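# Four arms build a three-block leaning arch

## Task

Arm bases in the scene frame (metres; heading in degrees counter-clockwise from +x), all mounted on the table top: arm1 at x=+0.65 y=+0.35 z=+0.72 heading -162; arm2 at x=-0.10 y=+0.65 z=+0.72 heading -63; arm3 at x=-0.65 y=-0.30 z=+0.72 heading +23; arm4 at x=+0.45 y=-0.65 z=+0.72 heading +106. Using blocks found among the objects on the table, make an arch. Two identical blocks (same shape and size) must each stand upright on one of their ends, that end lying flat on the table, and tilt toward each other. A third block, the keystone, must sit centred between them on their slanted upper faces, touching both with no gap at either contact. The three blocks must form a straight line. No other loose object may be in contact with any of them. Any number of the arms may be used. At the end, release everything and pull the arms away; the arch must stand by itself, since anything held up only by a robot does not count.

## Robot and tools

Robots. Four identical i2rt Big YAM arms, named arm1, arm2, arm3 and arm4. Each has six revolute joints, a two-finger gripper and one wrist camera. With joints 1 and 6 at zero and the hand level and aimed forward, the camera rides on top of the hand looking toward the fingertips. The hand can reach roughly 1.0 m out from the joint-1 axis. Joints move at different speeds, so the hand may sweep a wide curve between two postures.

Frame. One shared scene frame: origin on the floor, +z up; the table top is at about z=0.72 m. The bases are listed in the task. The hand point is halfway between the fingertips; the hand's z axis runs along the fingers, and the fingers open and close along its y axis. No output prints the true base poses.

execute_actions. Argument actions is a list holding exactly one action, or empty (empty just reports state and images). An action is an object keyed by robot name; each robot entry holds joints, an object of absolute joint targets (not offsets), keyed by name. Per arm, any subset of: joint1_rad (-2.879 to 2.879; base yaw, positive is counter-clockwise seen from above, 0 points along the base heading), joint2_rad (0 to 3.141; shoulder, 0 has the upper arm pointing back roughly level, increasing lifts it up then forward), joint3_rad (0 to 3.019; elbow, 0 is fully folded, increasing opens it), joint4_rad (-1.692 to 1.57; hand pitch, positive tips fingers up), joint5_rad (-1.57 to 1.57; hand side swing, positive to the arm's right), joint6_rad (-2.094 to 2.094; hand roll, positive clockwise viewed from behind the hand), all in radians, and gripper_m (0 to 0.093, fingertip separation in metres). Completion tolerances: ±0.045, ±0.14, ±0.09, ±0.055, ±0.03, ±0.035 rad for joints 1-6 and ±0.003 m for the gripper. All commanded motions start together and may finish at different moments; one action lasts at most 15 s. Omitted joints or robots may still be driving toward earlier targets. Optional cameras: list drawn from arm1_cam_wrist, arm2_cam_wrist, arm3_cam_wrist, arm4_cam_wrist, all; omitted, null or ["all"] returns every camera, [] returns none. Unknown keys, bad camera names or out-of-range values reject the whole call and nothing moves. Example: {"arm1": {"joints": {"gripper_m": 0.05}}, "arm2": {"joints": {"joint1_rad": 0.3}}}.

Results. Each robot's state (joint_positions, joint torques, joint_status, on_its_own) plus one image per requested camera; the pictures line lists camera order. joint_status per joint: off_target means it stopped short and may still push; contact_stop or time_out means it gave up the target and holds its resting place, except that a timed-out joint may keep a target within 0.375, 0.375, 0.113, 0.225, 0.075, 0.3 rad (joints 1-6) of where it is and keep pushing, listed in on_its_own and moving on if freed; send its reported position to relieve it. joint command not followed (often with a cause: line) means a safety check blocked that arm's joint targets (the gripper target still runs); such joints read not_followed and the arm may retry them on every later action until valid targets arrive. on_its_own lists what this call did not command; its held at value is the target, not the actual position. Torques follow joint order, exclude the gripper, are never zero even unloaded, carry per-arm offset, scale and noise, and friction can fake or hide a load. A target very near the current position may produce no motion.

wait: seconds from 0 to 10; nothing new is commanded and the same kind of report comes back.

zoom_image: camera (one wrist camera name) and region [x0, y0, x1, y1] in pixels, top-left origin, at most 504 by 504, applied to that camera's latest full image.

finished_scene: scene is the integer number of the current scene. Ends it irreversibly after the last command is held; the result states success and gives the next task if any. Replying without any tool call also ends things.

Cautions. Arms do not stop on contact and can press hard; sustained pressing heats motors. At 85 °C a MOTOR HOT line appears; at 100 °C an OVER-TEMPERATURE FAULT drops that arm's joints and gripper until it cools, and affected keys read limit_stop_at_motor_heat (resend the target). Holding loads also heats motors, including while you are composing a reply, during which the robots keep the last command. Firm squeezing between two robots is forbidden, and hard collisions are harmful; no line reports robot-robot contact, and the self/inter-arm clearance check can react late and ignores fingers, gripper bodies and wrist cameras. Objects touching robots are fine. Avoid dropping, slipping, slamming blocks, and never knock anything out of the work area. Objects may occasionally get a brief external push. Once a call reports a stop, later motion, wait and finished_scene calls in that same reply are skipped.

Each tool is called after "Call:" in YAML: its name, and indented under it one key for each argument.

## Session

Call:
execute_actions:
  actions: []

Scene clock: 0.00 s.
Joint torques (N m, as the arm reports them, + toward a larger angle): no reading
Motor temperatures (°C, as the motors report them): arm1=[28 27 27 26 29 28] | arm2=[29 29 28 30 30 26] | arm3=[27 29 31 29 30 26] | arm4=[28 28 29 29 29 30]
arm1.joint_positions: joint1_rad=+0.740 joint2_rad=+0.433 joint3_rad=+1.358 joint4_rad=-1.622 joint5_rad=-0.276 joint6_rad=+0.538 gripper_m=+0.094
arm1.joint_status: not commanded
arm1.hand: x=+0.6359 y=+0.2215 z=+1.2713 quat_wxyz=(-0.383, -0.854, -0.283, +0.209) (m; scene frame)
arm2.joint_positions: joint1_rad=-0.868 joint2_rad=+0.588 joint3_rad=+1.361 joint4_rad=-1.560 joint5_rad=+0.254 joint6_rad=-0.732 gripper_m=+0.094
arm2.joint_status: not commanded
arm2.hand: x=-0.2036 y=+0.4922 z=+1.2245 quat_wxyz=(+0.033, -0.562, -0.724, +0.398) (m; scene frame)
arm3.joint_positions: joint1_rad=+0.176 joint2_rad=+0.425 joint3_rad=+1.676 joint4_rad=-1.380 joint5_rad=+0.186 joint6_rad=+0.333 gripper_m=+0.095
arm3.joint_status: not commanded
arm3.hand: x=-0.5827 y=-0.2891 z=+1.4966 quat_wxyz=(-0.628, +0.015, -0.750, -0.208) (m; scene frame)
arm4.joint_positions: joint1_rad=+0.836 joint2_rad=+0.285 joint3_rad=+1.315 joint4_rad=-1.641 joint5_rad=-0.025 joint6_rad=+0.756 gripper_m=+0.095
arm4.joint_status: not commanded
arm4.hand: x=+0.3823 y=-0.6190 z=+1.2498 quat_wxyz=(+0.093, +0.738, -0.491, -0.453) (m; scene frame)
pictures: arm1_cam_wrist, arm2_cam_wrist, arm3_cam_wrist, arm4_cam_wrist
Images, in order (width x height): arm1_cam_wrist 616x616, arm2_cam_wrist 616x616, arm3_cam_wrist 616x616, arm4_cam_wrist 616x616.

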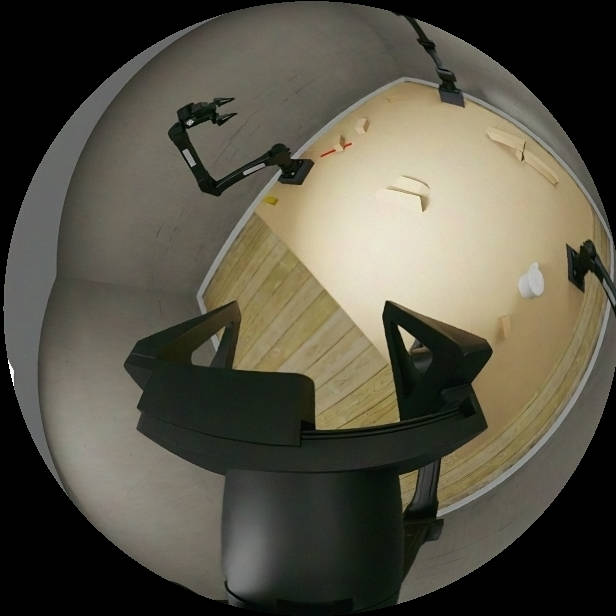

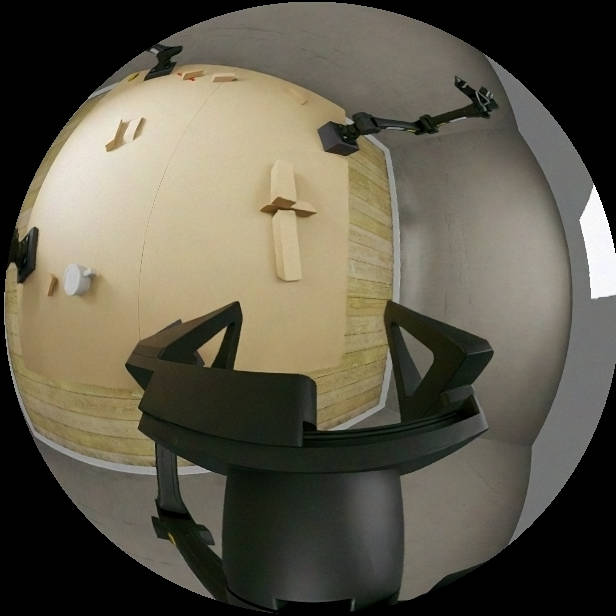

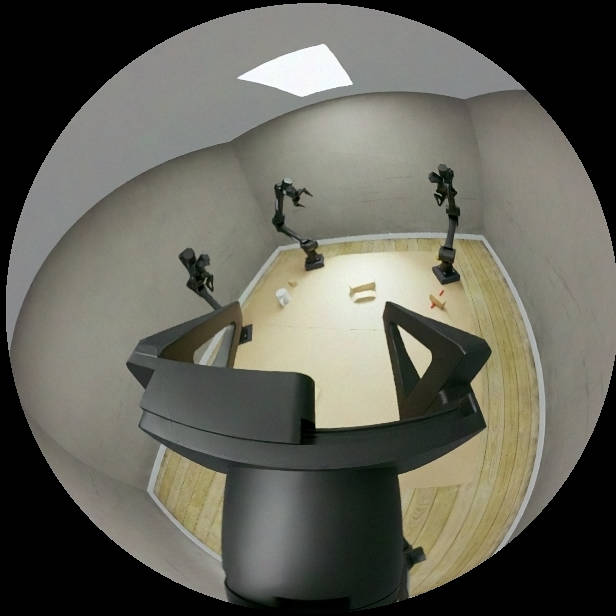

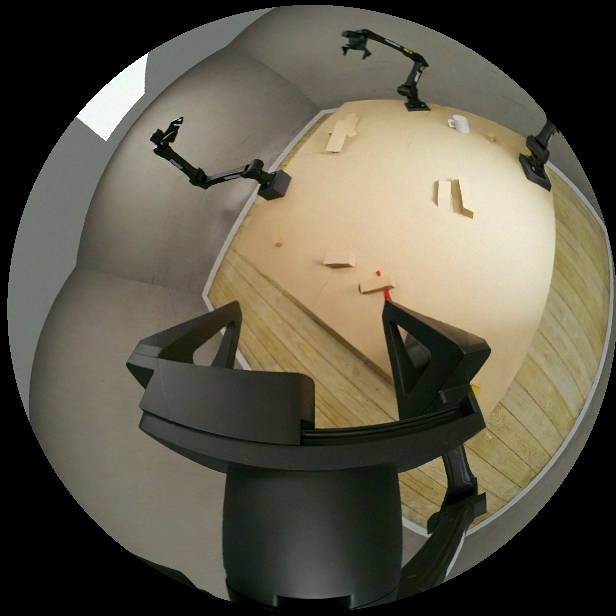

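Call:
execute_actions:
  actions:
    - {"arm3":{"joints":{"joint1_rad":0.76,"joint2_rad":1.75,"joint3_rad":1.6,"joint4_rad":-0.85,"joint5_rad":0,"joint6_rad":0}},"arm1":{"joints":{"joint1_rad":0.4,"joint2_rad":1.6,"joint3_rad":1.55,"joint4_rad":-0.95,"joint5_rad":0,"joint6_rad":0}},"arm2":{"joints":{"joint1_rad":0.3,"joint5_rad":0,"joint6_rad":0}},"arm4":{"joints":{"joint1_rad":-0.3,"joint5_rad":0,"joint6_rad":0}}}
  cameras: ["arm1_cam_wrist","arm3_cam_wrist"]

Scene clock: 2.40 s.
Joint torques (N m, as the arm reports them, + toward a larger angle): arm1=[ -0.92 -16.61  12.21   1.41   0.09  -0.12] | arm2=[-0.75  2.51 10.11  2.07 -0.11  0.12] | arm3=[  1.43 -16.64  10.94   1.91  -0.03  -0.04] | arm4=[-2.97  6.25  7.21  1.6  -0.11 -0.06]
Motor temperatures (°C, as the motors report them): arm1=[28 27 28 26 29 28] | arm2=[29 29 28 30 30 26] | arm3=[27 29 32 29 30 26] | arm4=[28 28 29 29 29 30]
arm1.joint_positions: joint1_rad=+0.406 joint2_rad=+1.607 joint3_rad=+1.530 joint4_rad=-0.968 joint5_rad=-0.002 joint6_rad=+0.010 gripper_m=+0.094
arm1.joint_status: all done
arm1.hand: x=+0.1935 y=-0.0469 z=+1.0361 quat_wxyz=(-0.090, -0.906, -0.332, +0.246) (m; scene frame)
arm2.joint_positions: joint1_rad=+0.293 joint2_rad=+0.588 joint3_rad=+1.361 joint4_rad=-1.560 joint5_rad=+0.001 joint6_rad=-0.012 gripper_m=+0.094
arm2.joint_status: all done
arm2.hand: x=+0.0405 y=+0.5135 z=+1.2175 quat_wxyz=(-0.345, -0.351, -0.857, +0.150) (m; scene frame)
arm3.joint_positions: joint1_rad=+0.756 joint2_rad=+1.754 joint3_rad=+1.589 joint4_rad=-0.870 joint5_rad=+0.002 joint6_rad=+0.010 gripper_m=+0.095
arm3.joint_status: all done
arm3.hand: x=-0.3587 y=+0.2924 z=+1.0303 quat_wxyz=(-0.226, +0.505, -0.822, -0.135) (m; scene frame)
arm4.joint_positions: joint1_rad=-0.289 joint2_rad=+0.285 joint3_rad=+1.315 joint4_rad=-1.641 joint5_rad=-0.002 joint6_rad=+0.011 gripper_m=+0.095
arm4.joint_status: all done
arm4.hand: x=+0.4512 y=-0.5711 z=+1.2489 quat_wxyz=(-0.316, +0.632, -0.626, -0.330) (m; scene frame)
pictures: arm1_cam_wrist, arm3_cam_wrist
Images, in order (width x height): arm1_cam_wrist 616x616, arm3_cam_wrist 616x616.

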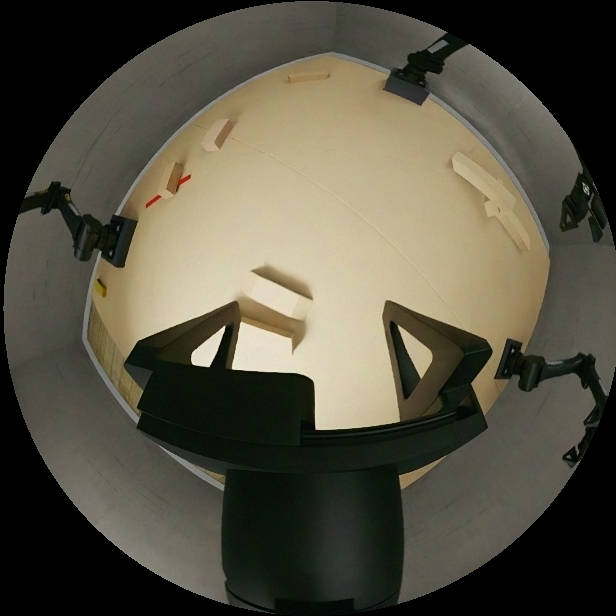

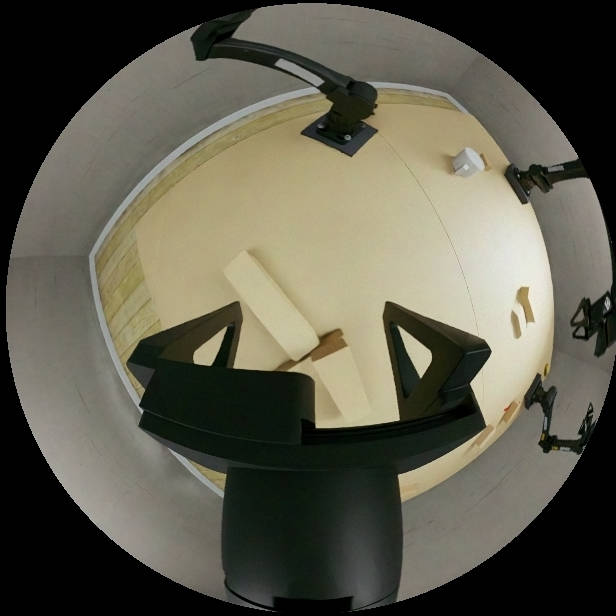

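Call:
execute_actions:
  actions:
    - {"arm3":{"joints":{"joint1_rad":0.8,"joint2_rad":1.4,"joint3_rad":1.3,"joint4_rad":-0.9}},"arm1":{"joints":{"joint2_rad":1.3,"joint3_rad":1.25,"joint4_rad":-0.95}}}
  cameras: ["arm1_cam_wrist","arm3_cam_wrist"]

Call:
zoom_image:
  camera: "arm3_cam_wrist"
  region: [160, 120, 460, 360]

Call:
zoom_image:
  camera: "arm1_cam_wrist"
  region: [160, 120, 460, 360]

Scene clock: 3.97 s.
Joint torques (N m, as the arm reports them, + toward a larger angle): arm1=[-0.81 -9.56 10.46  1.17  0.09 -0.11] | arm2=[-0.66  2.39 10.05  2.04 -0.1   0.13] | arm3=[  2.27 -10.11   9.61   0.77  -0.01  -0.05] | arm4=[-2.8   6.03  7.19  1.64 -0.15 -0.06]
Motor temperatures (°C, as the motors report them): arm1=[28 27 28 26 29 28] | arm2=[29 29 28 30 30 26] | arm3=[27 29 32 29 30 26] | arm4=[28 28 29 29 29 30]
arm1.joint_positions: joint1_rad=+0.406 joint2_rad=+1.287 joint3_rad=+1.249 joint4_rad=-0.962 joint5_rad=-0.002 joint6_rad=+0.010 gripper_m=+0.094
arm1.joint_status: all done
arm1.hand: x=+0.2785 y=+0.0260 z=+1.0630 quat_wxyz=(-0.098, -0.900, -0.330, +0.266) (m; scene frame)
arm2.joint_positions: joint1_rad=+0.293 joint2_rad=+0.588 joint3_rad=+1.361 joint4_rad=-1.560 joint5_rad=+0.001 joint6_rad=-0.012 gripper_m=+0.094
arm2.joint_status: not commanded
arm2.hand: x=+0.0405 y=+0.5135 z=+1.2175 quat_wxyz=(-0.345, -0.351, -0.857, +0.150) (m; scene frame)
arm3.joint_positions: joint1_rad=+0.794 joint2_rad=+1.385 joint3_rad=+1.307 joint4_rad=-0.887 joint5_rad=+0.002 joint6_rad=+0.010 gripper_m=+0.095
arm3.joint_status: all done
arm3.hand: x=-0.4314 y=+0.1937 z=+1.0976 quat_wxyz=(-0.251, +0.515, -0.804, -0.158) (m; scene frame)
arm4.joint_positions: joint1_rad=-0.289 joint2_rad=+0.285 joint3_rad=+1.315 joint4_rad=-1.641 joint5_rad=-0.002 joint6_rad=+0.010 gripper_m=+0.095
arm4.joint_status: not commanded
arm4.hand: x=+0.4512 y=-0.5711 z=+1.2489 quat_wxyz=(-0.316, +0.632, -0.626, -0.330) (m; scene frame)
pictures: arm1_cam_wrist, arm3_cam_wrist
Images, in order (width x height): arm1_cam_wrist 616x616, arm3_cam_wrist 616x616.

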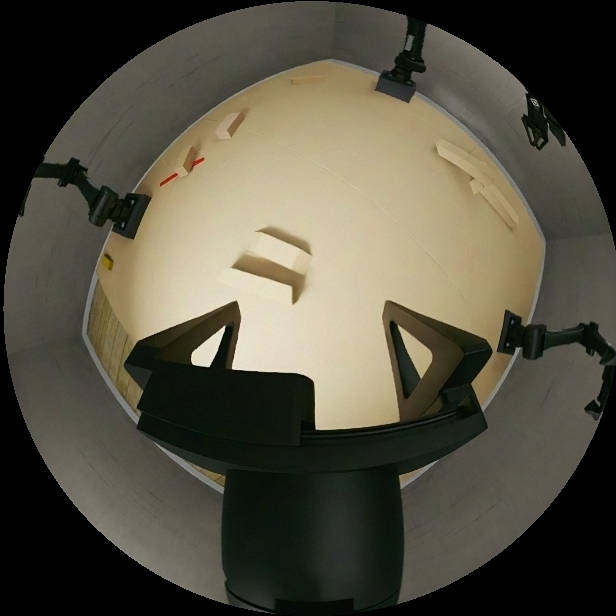

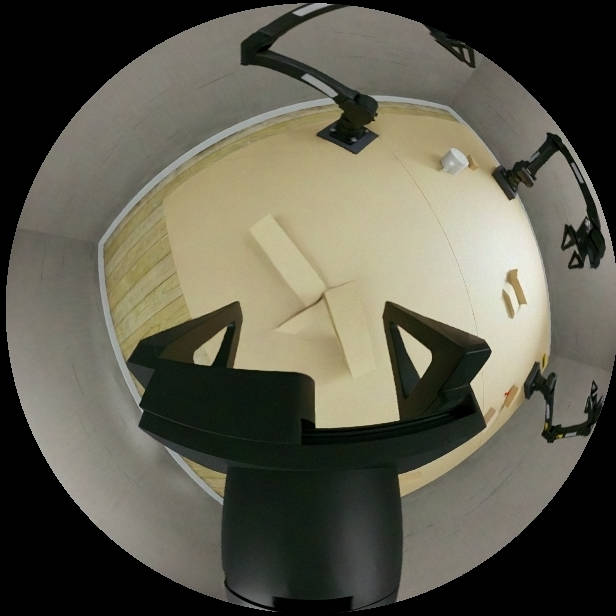

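Region (160, 120, 460, 360) of arm3_cam_wrist's 616x616 image, scaled by 1.680, with more detail than that image has; it fills the top 403 rows of this view, and the rest is white.

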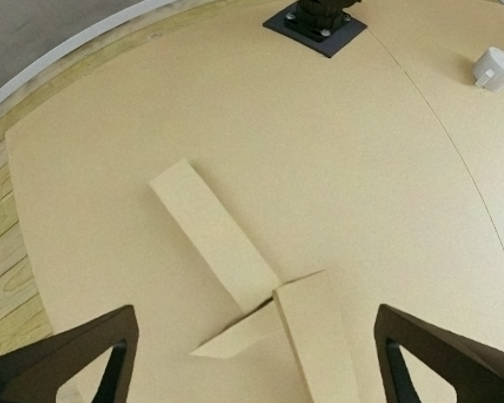

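Region (160, 120, 460, 360) of arm1_cam_wrist's 616x616 image, scaled by 1.680, with more detail than that image has; it fills the top 403 rows of this view, and the rest is white.

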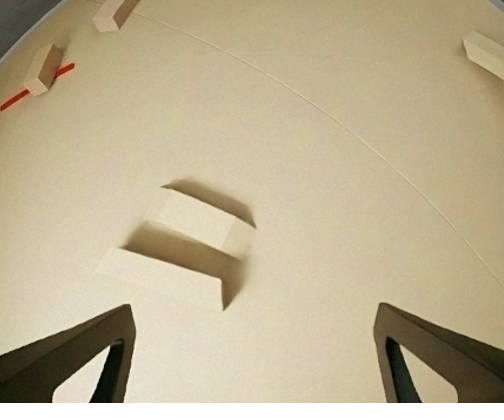

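Call:
execute_actions:
  actions:
    - {"arm3":{"joints":{"joint1_rad":0.58,"joint2_rad":1.72,"joint3_rad":1.24,"joint4_rad":-1.09,"joint6_rad":-0.46}},"arm1":{"joints":{"joint1_rad":0.0,"joint2_rad":0.9,"joint3_rad":0.9}}}
  cameras: ["arm3_cam_wrist"]

Scene clock: 6.27 s.
Joint torques (N m, as the arm reports them, + toward a larger angle): arm1=[-0.58 -3.49 10.49  1.2  -0.02 -0.09] | arm2=[-0.74  2.68 10.07  2.03 -0.11  0.12] | arm3=[  1.67 -14.92   8.79  -0.49  -0.03  -0.07] | arm4=[-3.07  6.56  7.22  1.63 -0.12 -0.05]
Motor temperatures (°C, as the motors report them): arm1=[28 27 29 26 29 28] | arm2=[29 29 28 30 29 26] | arm3=[27 29 32 29 30 26] | arm4=[28 28 29 29 29 30]
arm1.joint_positions: joint1_rad=+0.004 joint2_rad=+0.889 joint3_rad=+0.900 joint4_rad=-0.959 joint5_rad=+0.000 joint6_rad=+0.008 gripper_m=+0.094
arm1.joint_status: all done
arm1.hand: x=+0.3099 y=+0.2400 z=+1.0435 quat_wxyz=(-0.046, -0.940, -0.143, +0.306) (m; scene frame)
arm2.joint_positions: joint1_rad=+0.293 joint2_rad=+0.588 joint3_rad=+1.361 joint4_rad=-1.560 joint5_rad=+0.001 joint6_rad=-0.012 gripper_m=+0.094
arm2.joint_status: not commanded
arm2.hand: x=+0.0405 y=+0.5135 z=+1.2175 quat_wxyz=(-0.345, -0.351, -0.857, +0.150) (m; scene frame)
arm3.joint_positions: joint1_rad=+0.567 joint2_rad=+1.738 joint3_rad=+1.232 joint4_rad=-1.075 joint5_rad=+0.000 joint6_rad=-0.449 gripper_m=+0.095
arm3.joint_status: all done
arm3.hand: x=-0.3596 y=+0.0847 z=+0.8767 quat_wxyz=(+0.006, +0.633, -0.774, +0.006) (m; scene frame)
arm4.joint_positions: joint1_rad=-0.289 joint2_rad=+0.285 joint3_rad=+1.315 joint4_rad=-1.641 joint5_rad=-0.002 joint6_rad=+0.010 gripper_m=+0.095
arm4.joint_status: not commanded
arm4.hand: x=+0.4512 y=-0.5711 z=+1.2489 quat_wxyz=(-0.316, +0.632, -0.626, -0.330) (m; scene frame)
pictures: arm3_cam_wrist
Images, in order (width x height): arm3_cam_wrist 616x616.

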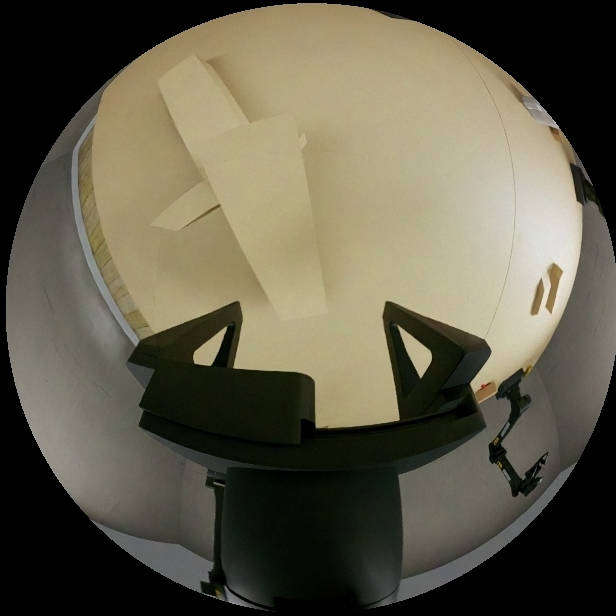

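Call:
execute_actions:
  actions:
    - {"arm3":{"joints":{"joint1_rad":0.585,"joint2_rad":1.78,"joint3_rad":1.085,"joint4_rad":-0.85,"joint6_rad":-0.665}}}
  cameras: ["arm3_cam_wrist"]

Scene clock: 7.90 s.
Joint torques (N m, as the arm reports them, + toward a larger angle): arm1=[-0.63 -3.52 10.48  1.17 -0.02 -0.1 ] | arm2=[-0.71  2.54 10.08  2.06 -0.11  0.12] | arm3=[  2.21 -13.59   7.35   0.88  -0.01  -0.13] | arm4=[-2.96  6.58  7.14  1.59 -0.13 -0.06]
Motor temperatures (°C, as the motors report them): arm1=[28 27 29 26 29 28] | arm2=[29 29 29 30 29 26] | arm3=[27 29 32 29 30 26] | arm4=[28 28 30 29 29 30]
arm1.joint_positions: joint1_rad=+0.004 joint2_rad=+0.889 joint3_rad=+0.900 joint4_rad=-0.959 joint5_rad=+0.000 joint6_rad=+0.008 gripper_m=+0.094
arm1.joint_status: not commanded
arm1.hand: x=+0.3099 y=+0.2400 z=+1.0435 quat_wxyz=(-0.046, -0.940, -0.143, +0.306) (m; scene frame)
arm2.joint_positions: joint1_rad=+0.293 joint2_rad=+0.588 joint3_rad=+1.361 joint4_rad=-1.560 joint5_rad=+0.001 joint6_rad=-0.012 gripper_m=+0.094
arm2.joint_status: not commanded
arm2.hand: x=+0.0405 y=+0.5135 z=+1.2175 quat_wxyz=(-0.345, -0.351, -0.857, +0.150) (m; scene frame)
arm3.joint_positions: joint1_rad=+0.569 joint2_rad=+1.777 joint3_rad=+1.083 joint4_rad=-0.869 joint5_rad=+0.000 joint6_rad=-0.654 gripper_m=+0.095
arm3.joint_status: all done
arm3.hand: x=-0.3731 y=+0.0676 z=+0.8127 quat_wxyz=(-0.003, +0.709, -0.705, +0.004) (m; scene frame)
arm4.joint_positions: joint1_rad=-0.289 joint2_rad=+0.285 joint3_rad=+1.315 joint4_rad=-1.641 joint5_rad=-0.002 joint6_rad=+0.010 gripper_m=+0.095
arm4.joint_status: not commanded
arm4.hand: x=+0.4512 y=-0.5711 z=+1.2489 quat_wxyz=(-0.316, +0.632, -0.626, -0.330) (m; scene frame)
pictures: arm3_cam_wrist
Images, in order (width x height): arm3_cam_wrist 616x616.

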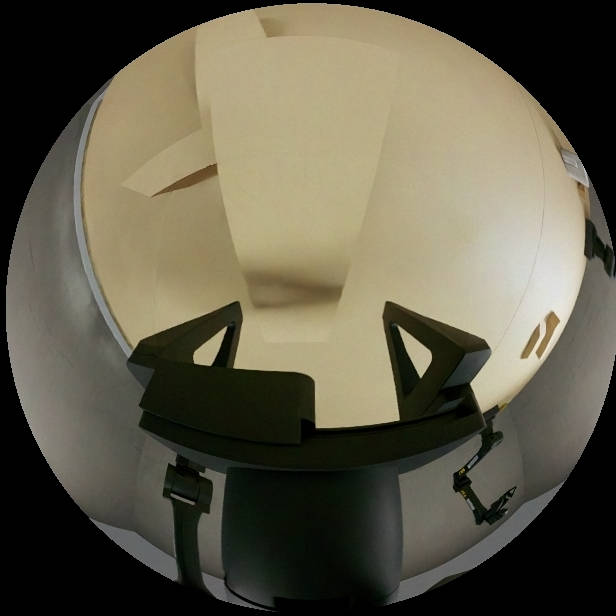

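Call:
execute_actions:
  actions:
    - {"arm3":{"joints":{"joint1_rad":0.61,"joint2_rad":1.88,"joint3_rad":1.015,"joint4_rad":-0.70}}}
  cameras: ["arm3_cam_wrist"]

Call:
execute_actions:
  actions:
    - {"arm3":{"joints":{"gripper_m":0.03}}}
  cameras: ["arm3_cam_wrist"]

Scene clock: 9.13 s.
Joint torques (N m, as the arm reports them, + toward a larger angle): arm1=[-0.6  -3.55 10.52  1.16 -0.02 -0.1 ] | arm2=[-0.79  2.54 10.07  2.07 -0.09  0.11] | arm3=[  2.63 -13.9    5.69   0.99   0.23  -0.07] | arm4=[-2.99  6.23  7.24  1.61 -0.12 -0.07]
Motor temperatures (°C, as the motors report them): arm1=[28 27 29 26 29 28] | arm2=[29 29 29 30 29 26] | arm3=[27 29 32 29 30 26] | arm4=[28 28 30 29 29 30]
arm1.joint_positions: joint1_rad=+0.004 joint2_rad=+0.889 joint3_rad=+0.900 joint4_rad=-0.959 joint5_rad=+0.000 joint6_rad=+0.008 gripper_m=+0.094
arm1.joint_status: not commanded
arm1.hand: x=+0.3099 y=+0.2400 z=+1.0435 quat_wxyz=(-0.046, -0.940, -0.143, +0.306) (m; scene frame)
arm2.joint_positions: joint1_rad=+0.293 joint2_rad=+0.588 joint3_rad=+1.361 joint4_rad=-1.560 joint5_rad=+0.001 joint6_rad=-0.012 gripper_m=+0.094
arm2.joint_status: not commanded
arm2.hand: x=+0.0405 y=+0.5135 z=+1.2175 quat_wxyz=(-0.345, -0.351, -0.857, +0.150) (m; scene frame)
arm3.joint_positions: joint1_rad=+0.601 joint2_rad=+1.876 joint3_rad=+1.016 joint4_rad=-0.719 joint5_rad=-0.005 joint6_rad=-0.657 gripper_m=+0.095
arm3.joint_status: all done
arm3.hand: x=-0.3929 y=+0.0651 z=+0.7514 quat_wxyz=(+0.005, +0.721, -0.693, +0.003) (m; scene frame)
arm4.joint_positions: joint1_rad=-0.289 joint2_rad=+0.285 joint3_rad=+1.315 joint4_rad=-1.641 joint5_rad=-0.002 joint6_rad=+0.010 gripper_m=+0.095
arm4.joint_status: not commanded
arm4.hand: x=+0.4512 y=-0.5711 z=+1.2489 quat_wxyz=(-0.316, +0.632, -0.626, -0.330) (m; scene frame)
pictures: arm3_cam_wrist
Images, in order (width x height): arm3_cam_wrist 616x616.

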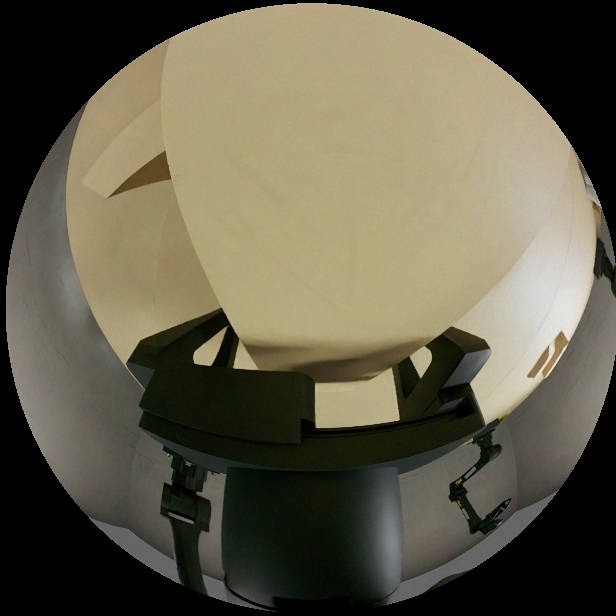

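Scene clock: 9.77 s.
Joint torques (N m, as the arm reports them, + toward a larger angle): arm1=[-0.49 -3.51 10.47  1.16 -0.02 -0.1 ] | arm2=[-0.78  2.36 10.09  2.07 -0.1   0.11] | arm3=[  1.79 -13.74   5.85   0.69  -0.02  -0.07] | arm4=[-3.13  6.36  7.21  1.72 -0.13 -0.04]
Motor temperatures (°C, as the motors report them): arm1=[28 27 29 26 29 28] | arm2=[29 29 29 30 29 26] | arm3=[27 29 32 29 30 26] | arm4=[28 28 30 29 29 30]
arm1.joint_positions: joint1_rad=+0.004 joint2_rad=+0.889 joint3_rad=+0.900 joint4_rad=-0.959 joint5_rad=+0.000 joint6_rad=+0.008 gripper_m=+0.094
arm1.joint_status: not commanded
arm1.hand: x=+0.3099 y=+0.2400 z=+1.0435 quat_wxyz=(-0.046, -0.940, -0.143, +0.306) (m; scene frame)
arm2.joint_positions: joint1_rad=+0.293 joint2_rad=+0.588 joint3_rad=+1.361 joint4_rad=-1.560 joint5_rad=+0.001 joint6_rad=-0.012 gripper_m=+0.094
arm2.joint_status: not commanded
arm2.hand: x=+0.0405 y=+0.5135 z=+1.2175 quat_wxyz=(-0.345, -0.351, -0.857, +0.150) (m; scene frame)
arm3.joint_positions: joint1_rad=+0.601 joint2_rad=+1.876 joint3_rad=+1.016 joint4_rad=-0.716 joint5_rad=+0.000 joint6_rad=-0.659 gripper_m=+0.063
arm3.joint_status: gripper_m off_target (ended at +0.063, target +0.030)
arm3.hand: x=-0.3919 y=+0.0653 z=+0.7514 quat_wxyz=(+0.003, +0.722, -0.692, +0.005) (m; scene frame)
arm4.joint_positions: joint1_rad=-0.289 joint2_rad=+0.285 joint3_rad=+1.315 joint4_rad=-1.641 joint5_rad=-0.002 joint6_rad=+0.010 gripper_m=+0.095
arm4.joint_status: not commanded
arm4.hand: x=+0.4512 y=-0.5711 z=+1.2489 quat_wxyz=(-0.316, +0.632, -0.626, -0.330) (m; scene frame)
pictures: arm3_cam_wrist
Images, in order (width x height): arm3_cam_wrist 616x616.

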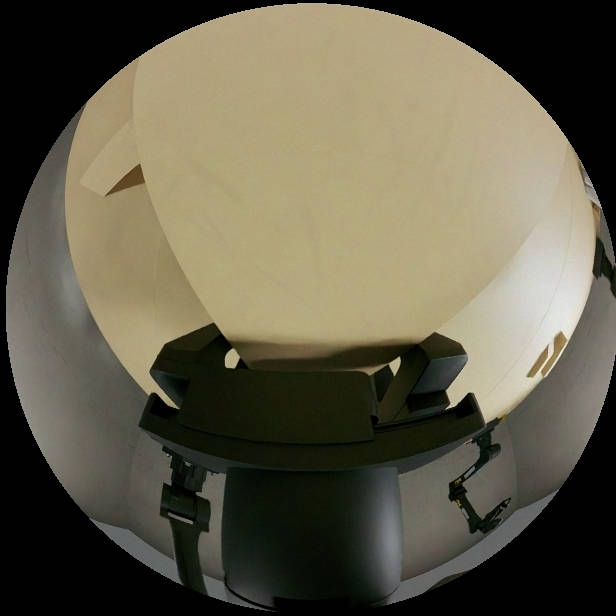

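Call:
execute_actions:
  actions:
    - {"arm3":{"joints":{"joint2_rad":1.62,"joint3_rad":1.15,"joint4_rad":-1.1}},"arm4":{"joints":{"joint1_rad":0.35,"joint2_rad":1.3,"joint3_rad":0.6,"joint4_rad":0.6}}}
  cameras: []

Call:
execute_actions:
  actions:
    - {"arm3":{"joints":{"joint1_rad":0.11,"joint6_rad":0.0}},"arm2":{"joints":{"joint1_rad":-1.0,"joint2_rad":1.3,"joint3_rad":1.3,"joint4_rad":-1.0}}}
  cameras: ["arm4_cam_wrist","arm2_cam_wrist"]

Scene clock: 12.20 s.
Joint torques (N m, as the arm reports them, + toward a larger angle): arm1=[-0.47 -3.44 10.48  1.17 -0.02 -0.1 ] | arm2=[-0.75  2.45 10.06  2.02 -0.09  0.12] | arm3=[  2.52 -13.46  11.59  -0.49  -0.01  -0.1 ] | arm4=[-1.09 -9.96  9.01  2.15 -0.22 -0.05]
Motor temperatures (°C, as the motors report them): arm1=[28 27 29 26 29 28] | arm2=[29 29 29 30 29 26] | arm3=[27 30 33 29 30 26] | arm4=[28 28 30 29 29 30]
arm1.joint_positions: joint1_rad=+0.004 joint2_rad=+0.889 joint3_rad=+0.900 joint4_rad=-0.959 joint5_rad=+0.000 joint6_rad=+0.008 gripper_m=+0.094
arm1.joint_status: not commanded
arm1.hand: x=+0.3099 y=+0.2400 z=+1.0435 quat_wxyz=(-0.046, -0.940, -0.143, +0.306) (m; scene frame)
arm2.joint_positions: joint1_rad=+0.293 joint2_rad=+0.588 joint3_rad=+1.361 joint4_rad=-1.560 joint5_rad=+0.001 joint6_rad=-0.012 gripper_m=+0.094
arm2.joint_status: not commanded
arm2.hand: x=+0.0405 y=+0.5135 z=+1.2175 quat_wxyz=(-0.345, -0.351, -0.857, +0.150) (m; scene frame)
arm3.joint_positions: joint1_rad=+0.601 joint2_rad=+1.625 joint3_rad=+1.108 joint4_rad=-1.086 joint5_rad=+0.001 joint6_rad=-0.659 gripper_m=+0.063
arm3.joint_status: all done
arm3.hand: x=-0.4010 y=+0.0545 z=+0.8860 quat_wxyz=(+0.017, +0.722, -0.692, +0.008) (m; scene frame)
arm4.joint_positions: joint1_rad=+0.342 joint2_rad=+1.301 joint3_rad=+0.585 joint4_rad=+0.582 joint5_rad=+0.001 joint6_rad=+0.009 gripper_m=+0.095
arm4.joint_status: all done
arm4.hand: x=+0.1370 y=-0.2370 z=+0.9879 quat_wxyz=(-0.285, +0.673, -0.341, -0.591) (m; scene frame)
pictures: none
No camera images: the call's "cameras" was empty. Leave "cameras" out to get every camera's image.

Scene clock: 13.83 s.
Joint torques (N m, as the arm reports them, + toward a larger angle): arm1=[-0.55 -3.44 10.49  1.19 -0.02 -0.1 ] | arm2=[ -1.54 -14.02  11.54   2.1   -0.06   0.1 ] | arm3=[  1.78 -12.93  11.54  -0.47  -0.04   0.11] | arm4=[ -1.02 -10.12   8.98   2.22  -0.2   -0.04]
Motor temperatures (°C, as the motors report them): arm1=[28 27 29 26 29 28] | arm2=[29 29 29 30 29 26] | arm3=[27 30 33 29 30 26] | arm4=[28 28 30 29 29 30]
arm1.joint_positions: joint1_rad=+0.004 joint2_rad=+0.889 joint3_rad=+0.900 joint4_rad=-0.959 joint5_rad=+0.000 joint6_rad=+0.008 gripper_m=+0.094
arm1.joint_status: not commanded
arm1.hand: x=+0.3099 y=+0.2400 z=+1.0435 quat_wxyz=(-0.046, -0.940, -0.143, +0.306) (m; scene frame)
arm2.joint_positions: joint1_rad=-1.001 joint2_rad=+1.316 joint3_rad=+1.289 joint4_rad=-1.012 joint5_rad=+0.000 joint6_rad=-0.010 gripper_m=+0.094
arm2.joint_status: all done
arm2.hand: x=-0.3419 y=+0.2169 z=+1.0234 quat_wxyz=(-0.126, -0.830, -0.492, +0.232) (m; scene frame)
arm3.joint_positions: joint1_rad=+0.096 joint2_rad=+1.625 joint3_rad=+1.108 joint4_rad=-1.086 joint5_rad=+0.003 joint6_rad=-0.011 gripper_m=+0.063
arm3.joint_status: all done
arm3.hand: x=-0.2611 y=-0.1115 z=+0.8881 quat_wxyz=(+0.013, +0.228, -0.973, +0.009) (m; scene frame)
arm4.joint_positions: joint1_rad=+0.342 joint2_rad=+1.301 joint3_rad=+0.585 joint4_rad=+0.582 joint5_rad=+0.001 joint6_rad=+0.009 gripper_m=+0.095
arm4.joint_status: not commanded
arm4.hand: x=+0.1370 y=-0.2370 z=+0.9879 quat_wxyz=(-0.285, +0.673, -0.341, -0.591) (m; scene frame)
pictures: arm2_cam_wrist, arm4_cam_wrist
Images, in order (width x height): arm2_cam_wrist 616x616, arm4_cam_wrist 616x616.

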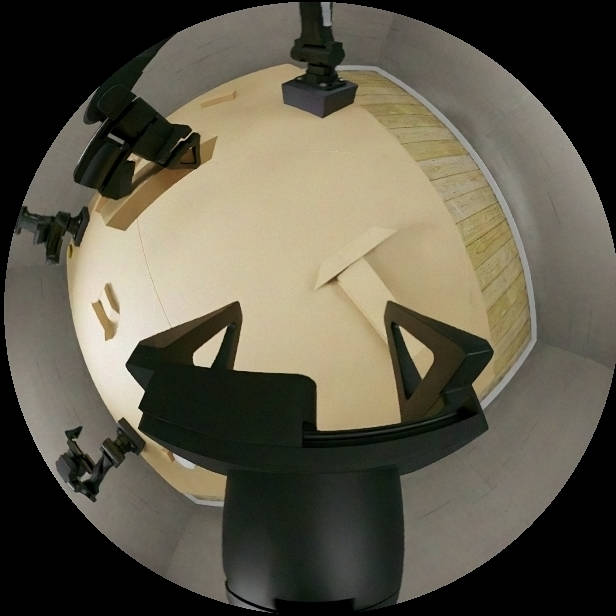

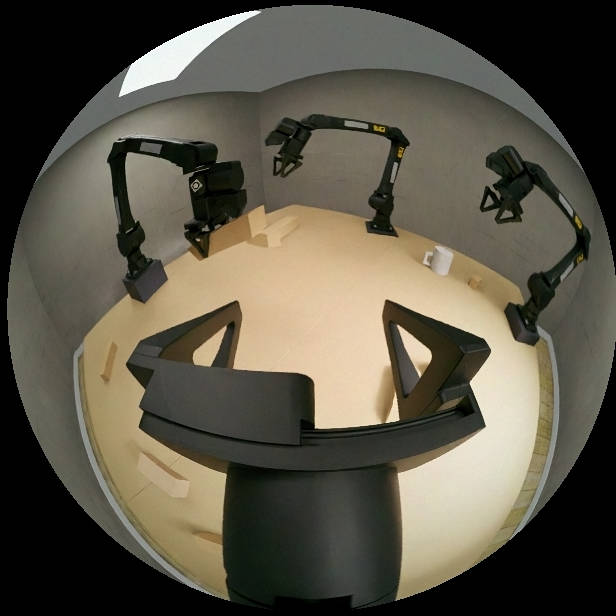

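Call:
zoom_image:
  camera: "arm4_cam_wrist"
  region: [170, 150, 320, 280]

Call:
zoom_image:
  camera: "arm2_cam_wrist"
  region: [270, 180, 470, 380]

Region (170, 150, 320, 280) of arm4_cam_wrist's 616x616 image, scaled by 3.360, with more detail than that image has; it fills the top 437 rows of this view, and the rest is white.

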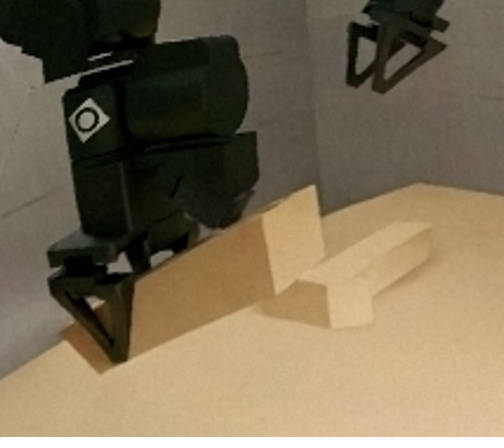

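Region (270, 180, 470, 380) of arm2_cam_wrist's 616x616 image, scaled by 2.520, with more detail than that image has.

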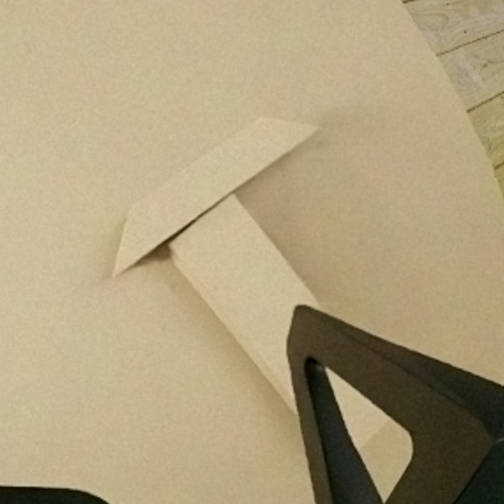

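Call:
execute_actions:
  actions:
    - {"arm3":{"joints":{"joint2_rad":1.85,"joint3_rad":1.005,"joint4_rad":-0.88}}}
  cameras: ["arm4_cam_wrist"]

Call:
zoom_image:
  camera: "arm4_cam_wrist"
  region: [170, 150, 320, 280]

Scene clock: 15.33 s.
Joint torques (N m, as the arm reports them, + toward a larger angle): arm1=[-0.56 -3.45 10.52  1.22 -0.01 -0.1 ] | arm2=[ -1.5  -13.62  11.51   2.12  -0.06   0.1 ] | arm3=[  2.35 -16.45   7.12   0.16  -0.1    0.08] | arm4=[ -1.22 -10.47   8.98   2.21  -0.21  -0.06]
Motor temperatures (°C, as the motors report them): arm1=[28 27 30 26 29 28] | arm2=[29 29 29 30 29 26] | arm3=[27 30 33 29 30 26] | arm4=[28 28 30 29 29 30]
arm1.joint_positions: joint1_rad=+0.004 joint2_rad=+0.889 joint3_rad=+0.900 joint4_rad=-0.959 joint5_rad=+0.000 joint6_rad=+0.008 gripper_m=+0.094
arm1.joint_status: not commanded
arm1.hand: x=+0.3099 y=+0.2400 z=+1.0435 quat_wxyz=(-0.046, -0.940, -0.143, +0.306) (m; scene frame)
arm2.joint_positions: joint1_rad=-1.001 joint2_rad=+1.316 joint3_rad=+1.289 joint4_rad=-1.012 joint5_rad=+0.000 joint6_rad=-0.010 gripper_m=+0.094
arm2.joint_status: not commanded
arm2.hand: x=-0.3419 y=+0.2169 z=+1.0234 quat_wxyz=(-0.126, -0.830, -0.492, +0.232) (m; scene frame)
arm3.joint_positions: joint1_rad=+0.096 joint2_rad=+1.891 joint3_rad=+0.983 joint4_rad=-0.896 joint5_rad=+0.003 joint6_rad=-0.011 gripper_m=+0.063
arm3.joint_status: all done
arm3.hand: x=-0.3057 y=-0.1346 z=+0.7457 quat_wxyz=(+0.111, +0.226, -0.967, +0.031) (m; scene frame)
arm4.joint_positions: joint1_rad=+0.342 joint2_rad=+1.301 joint3_rad=+0.585 joint4_rad=+0.582 joint5_rad=+0.001 joint6_rad=+0.009 gripper_m=+0.095
arm4.joint_status: not commanded
arm4.hand: x=+0.1370 y=-0.2370 z=+0.9879 quat_wxyz=(-0.285, +0.673, -0.341, -0.591) (m; scene frame)
pictures: arm4_cam_wrist
Images, in order (width x height): arm4_cam_wrist 616x616.

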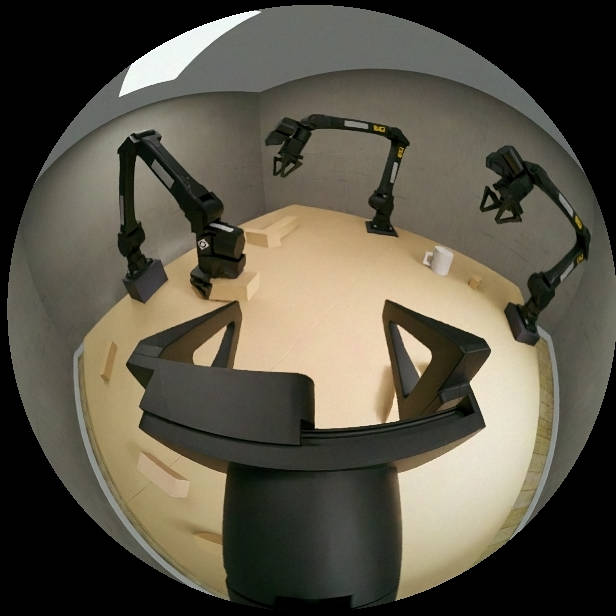

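Region (170, 150, 320, 280) of arm4_cam_wrist's 616x616 image, scaled by 3.360, with more detail than that image has; it fills the top 437 rows of this view, and the rest is white.

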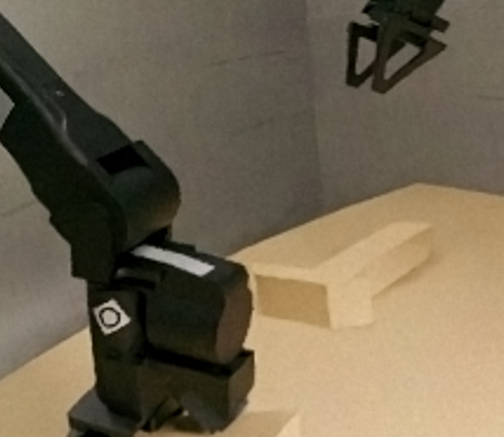

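Call:
execute_actions:
  actions:
    - {"arm3":{"joints":{"gripper_m":0.093}}}
  cameras: []

Call:
execute_actions:
  actions:
    - {"arm3":{"joints":{"joint2_rad":1.85,"joint4_rad":-0.66}}}
  cameras: ["arm3_cam_wrist","arm4_cam_wrist"]

Scene clock: 16.27 s.
Joint torques (N m, as the arm reports them, + toward a larger angle): arm1=[-0.47 -3.49 10.48  1.16 -0.02 -0.09] | arm2=[ -1.46 -13.83  11.51   2.16  -0.06   0.1 ] | arm3=[  1.97 -15.45   7.39   0.44   0.     0.13] | arm4=[ -1.53 -10.11   8.94   2.16  -0.22  -0.04]
Motor temperatures (°C, as the motors report them): arm1=[28 27 30 26 29 28] | arm2=[29 29 29 30 29 26] | arm3=[27 30 33 29 30 26] | arm4=[28 28 30 29 29 30]
arm1.joint_positions: joint1_rad=+0.004 joint2_rad=+0.889 joint3_rad=+0.900 joint4_rad=-0.959 joint5_rad=+0.000 joint6_rad=+0.008 gripper_m=+0.094
arm1.joint_status: not commanded
arm1.hand: x=+0.3099 y=+0.2400 z=+1.0435 quat_wxyz=(-0.046, -0.940, -0.143, +0.306) (m; scene frame)
arm2.joint_positions: joint1_rad=-1.001 joint2_rad=+1.316 joint3_rad=+1.289 joint4_rad=-1.012 joint5_rad=+0.000 joint6_rad=-0.010 gripper_m=+0.094
arm2.joint_status: not commanded
arm2.hand: x=-0.3419 y=+0.2169 z=+1.0234 quat_wxyz=(-0.126, -0.830, -0.492, +0.232) (m; scene frame)
arm3.joint_positions: joint1_rad=+0.096 joint2_rad=+1.871 joint3_rad=+0.983 joint4_rad=-0.896 joint5_rad=+0.002 joint6_rad=-0.010 gripper_m=+0.093
arm3.joint_status: all done
arm3.hand: x=-0.3021 y=-0.1327 z=+0.7532 quat_wxyz=(+0.101, +0.226, -0.968, +0.029) (m; scene frame)
arm4.joint_positions: joint1_rad=+0.342 joint2_rad=+1.301 joint3_rad=+0.585 joint4_rad=+0.582 joint5_rad=+0.001 joint6_rad=+0.009 gripper_m=+0.095
arm4.joint_status: not commanded
arm4.hand: x=+0.1370 y=-0.2370 z=+0.9879 quat_wxyz=(-0.285, +0.673, -0.341, -0.591) (m; scene frame)
pictures: none
No camera images: the call's "cameras" was empty. Leave "cameras" out to get every camera's image.

Scene clock: 17.17 s.
Joint torques (N m, as the arm reports them, + toward a larger angle): arm1=[-0.61 -3.46 10.52  1.2  -0.02 -0.1 ] | arm2=[ -1.57 -13.74  11.48   2.14  -0.06   0.1 ] | arm3=[  2.33 -15.44   7.78   0.81  -0.04   0.09] | arm4=[-1.27 -9.98  8.9   2.29 -0.23 -0.03]
Motor temperatures (°C, as the motors report them): arm1=[28 27 30 26 29 28] | arm2=[29 29 29 30 29 26] | arm3=[27 30 33 29 30 26] | arm4=[28 28 30 29 29 30]
arm1.joint_positions: joint1_rad=+0.004 joint2_rad=+0.889 joint3_rad=+0.900 joint4_rad=-0.959 joint5_rad=+0.000 joint6_rad=+0.008 gripper_m=+0.094
arm1.joint_status: not commanded
arm1.hand: x=+0.3099 y=+0.2400 z=+1.0435 quat_wxyz=(-0.046, -0.940, -0.143, +0.306) (m; scene frame)
arm2.joint_positions: joint1_rad=-1.001 joint2_rad=+1.316 joint3_rad=+1.289 joint4_rad=-1.012 joint5_rad=+0.000 joint6_rad=-0.010 gripper_m=+0.094
arm2.joint_status: not commanded
arm2.hand: x=-0.3419 y=+0.2169 z=+1.0234 quat_wxyz=(-0.126, -0.830, -0.492, +0.232) (m; scene frame)
arm3.joint_positions: joint1_rad=+0.096 joint2_rad=+1.871 joint3_rad=+0.983 joint4_rad=-0.679 joint5_rad=+0.002 joint6_rad=-0.010 gripper_m=+0.093
arm3.joint_status: all done
arm3.hand: x=-0.2544 y=-0.1097 z=+0.7477 quat_wxyz=(-0.004, +0.228, -0.974, +0.005) (m; scene frame)
arm4.joint_positions: joint1_rad=+0.342 joint2_rad=+1.301 joint3_rad=+0.585 joint4_rad=+0.582 joint5_rad=+0.001 joint6_rad=+0.009 gripper_m=+0.095
arm4.joint_status: not commanded
arm4.hand: x=+0.1370 y=-0.2370 z=+0.9879 quat_wxyz=(-0.285, +0.673, -0.341, -0.591) (m; scene frame)
pictures: arm3_cam_wrist, arm4_cam_wrist
Images, in order (width x height): arm3_cam_wrist 616x616, arm4_cam_wrist 616x616.

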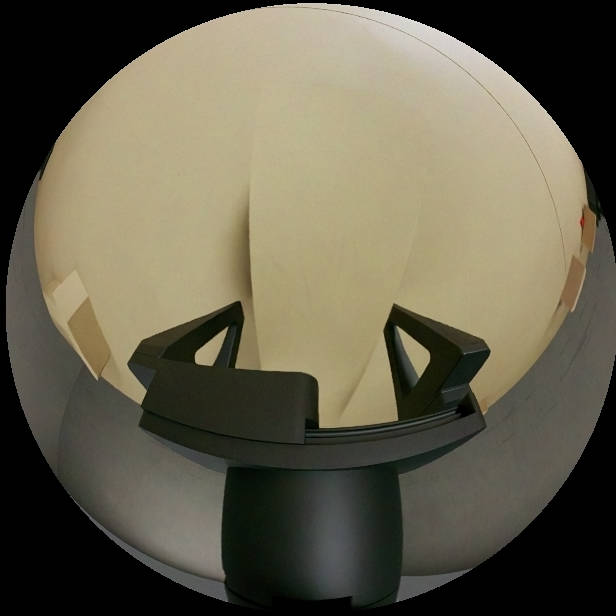

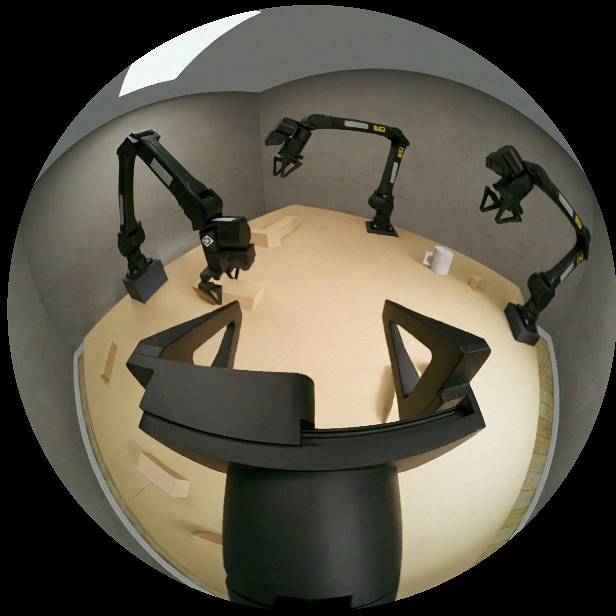

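Call:
execute_actions:
  actions: []

Scene clock: 18.23 s.
Joint torques (N m, as the arm reports them, + toward a larger angle): arm1=[-0.68 -3.51 10.53  1.19 -0.02 -0.1 ] | arm2=[ -1.57 -13.57  11.54   2.15  -0.06   0.11] | arm3=[  2.56 -15.01   7.78   0.89  -0.01   0.12] | arm4=[-1.07 -9.68  8.9   2.28 -0.2  -0.07]
Motor temperatures (°C, as the motors report them): arm1=[28 27 30 26 29 28] | arm2=[29 29 30 30 29 26] | arm3=[27 30 33 29 30 26] | arm4=[28 28 31 29 29 30]
arm1.joint_positions: joint1_rad=+0.004 joint2_rad=+0.889 joint3_rad=+0.900 joint4_rad=-0.959 joint5_rad=+0.000 joint6_rad=+0.008 gripper_m=+0.094
arm1.joint_status: not commanded
arm1.hand: x=+0.3099 y=+0.2400 z=+1.0435 quat_wxyz=(-0.046, -0.940, -0.143, +0.306) (m; scene frame)
arm2.joint_positions: joint1_rad=-1.001 joint2_rad=+1.316 joint3_rad=+1.289 joint4_rad=-1.012 joint5_rad=+0.000 joint6_rad=-0.010 gripper_m=+0.094
arm2.joint_status: not commanded
arm2.hand: x=-0.3419 y=+0.2169 z=+1.0234 quat_wxyz=(-0.126, -0.830, -0.492, +0.232) (m; scene frame)
arm3.joint_positions: joint1_rad=+0.096 joint2_rad=+1.871 joint3_rad=+0.983 joint4_rad=-0.679 joint5_rad=+0.002 joint6_rad=-0.010 gripper_m=+0.093
arm3.joint_status: all done
arm3.hand: x=-0.2544 y=-0.1097 z=+0.7477 quat_wxyz=(-0.004, +0.228, -0.974, +0.005) (m; scene frame)
arm4.joint_positions: joint1_rad=+0.342 joint2_rad=+1.301 joint3_rad=+0.585 joint4_rad=+0.582 joint5_rad=+0.001 joint6_rad=+0.009 gripper_m=+0.095
arm4.joint_status: not commanded
arm4.hand: x=+0.1370 y=-0.2370 z=+0.9879 quat_wxyz=(-0.285, +0.673, -0.341, -0.591) (m; scene frame)
pictures: arm1_cam_wrist, arm2_cam_wrist, arm3_cam_wrist, arm4_cam_wrist
Images, in order (width x height): arm1_cam_wrist 616x616, arm2_cam_wrist 616x616, arm3_cam_wrist 616x616, arm4_cam_wrist 616x616.

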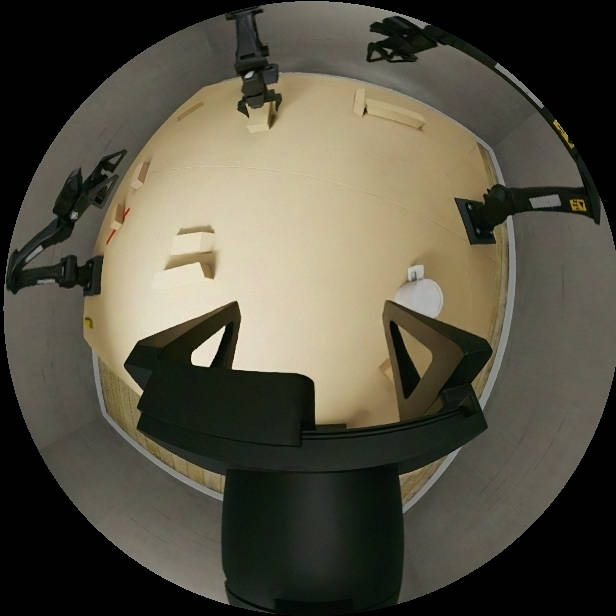

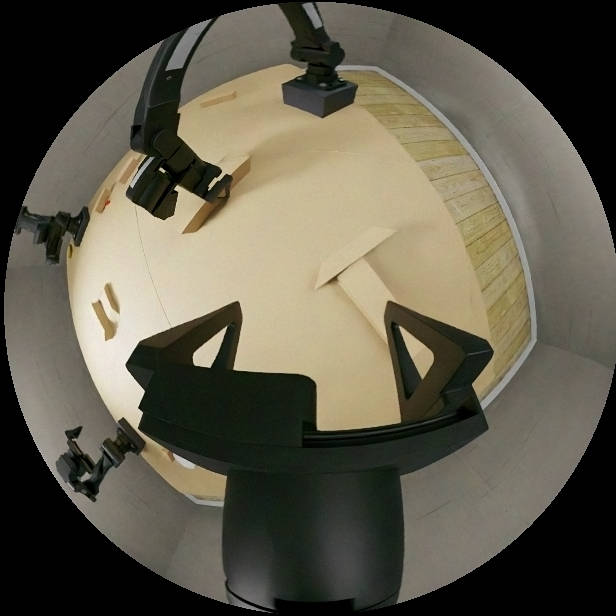

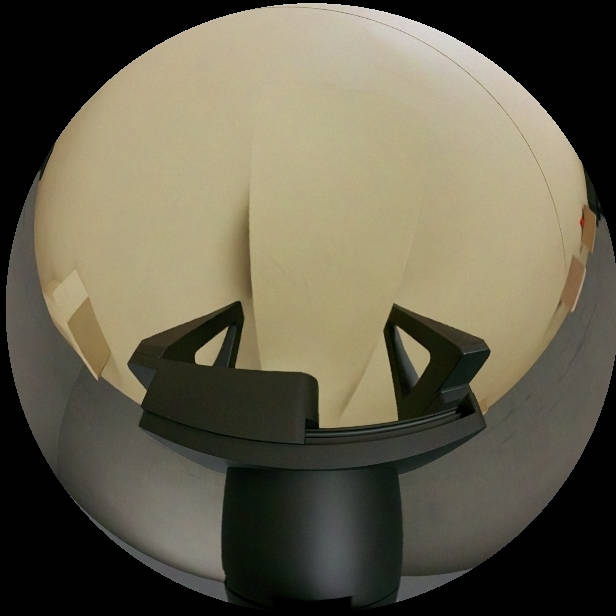

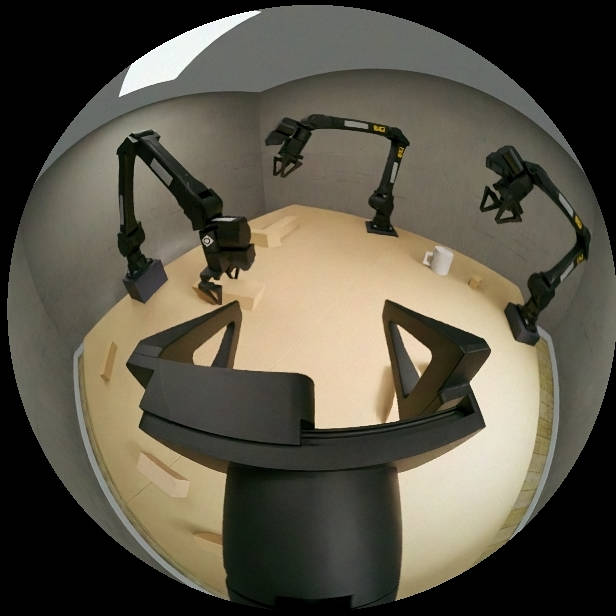

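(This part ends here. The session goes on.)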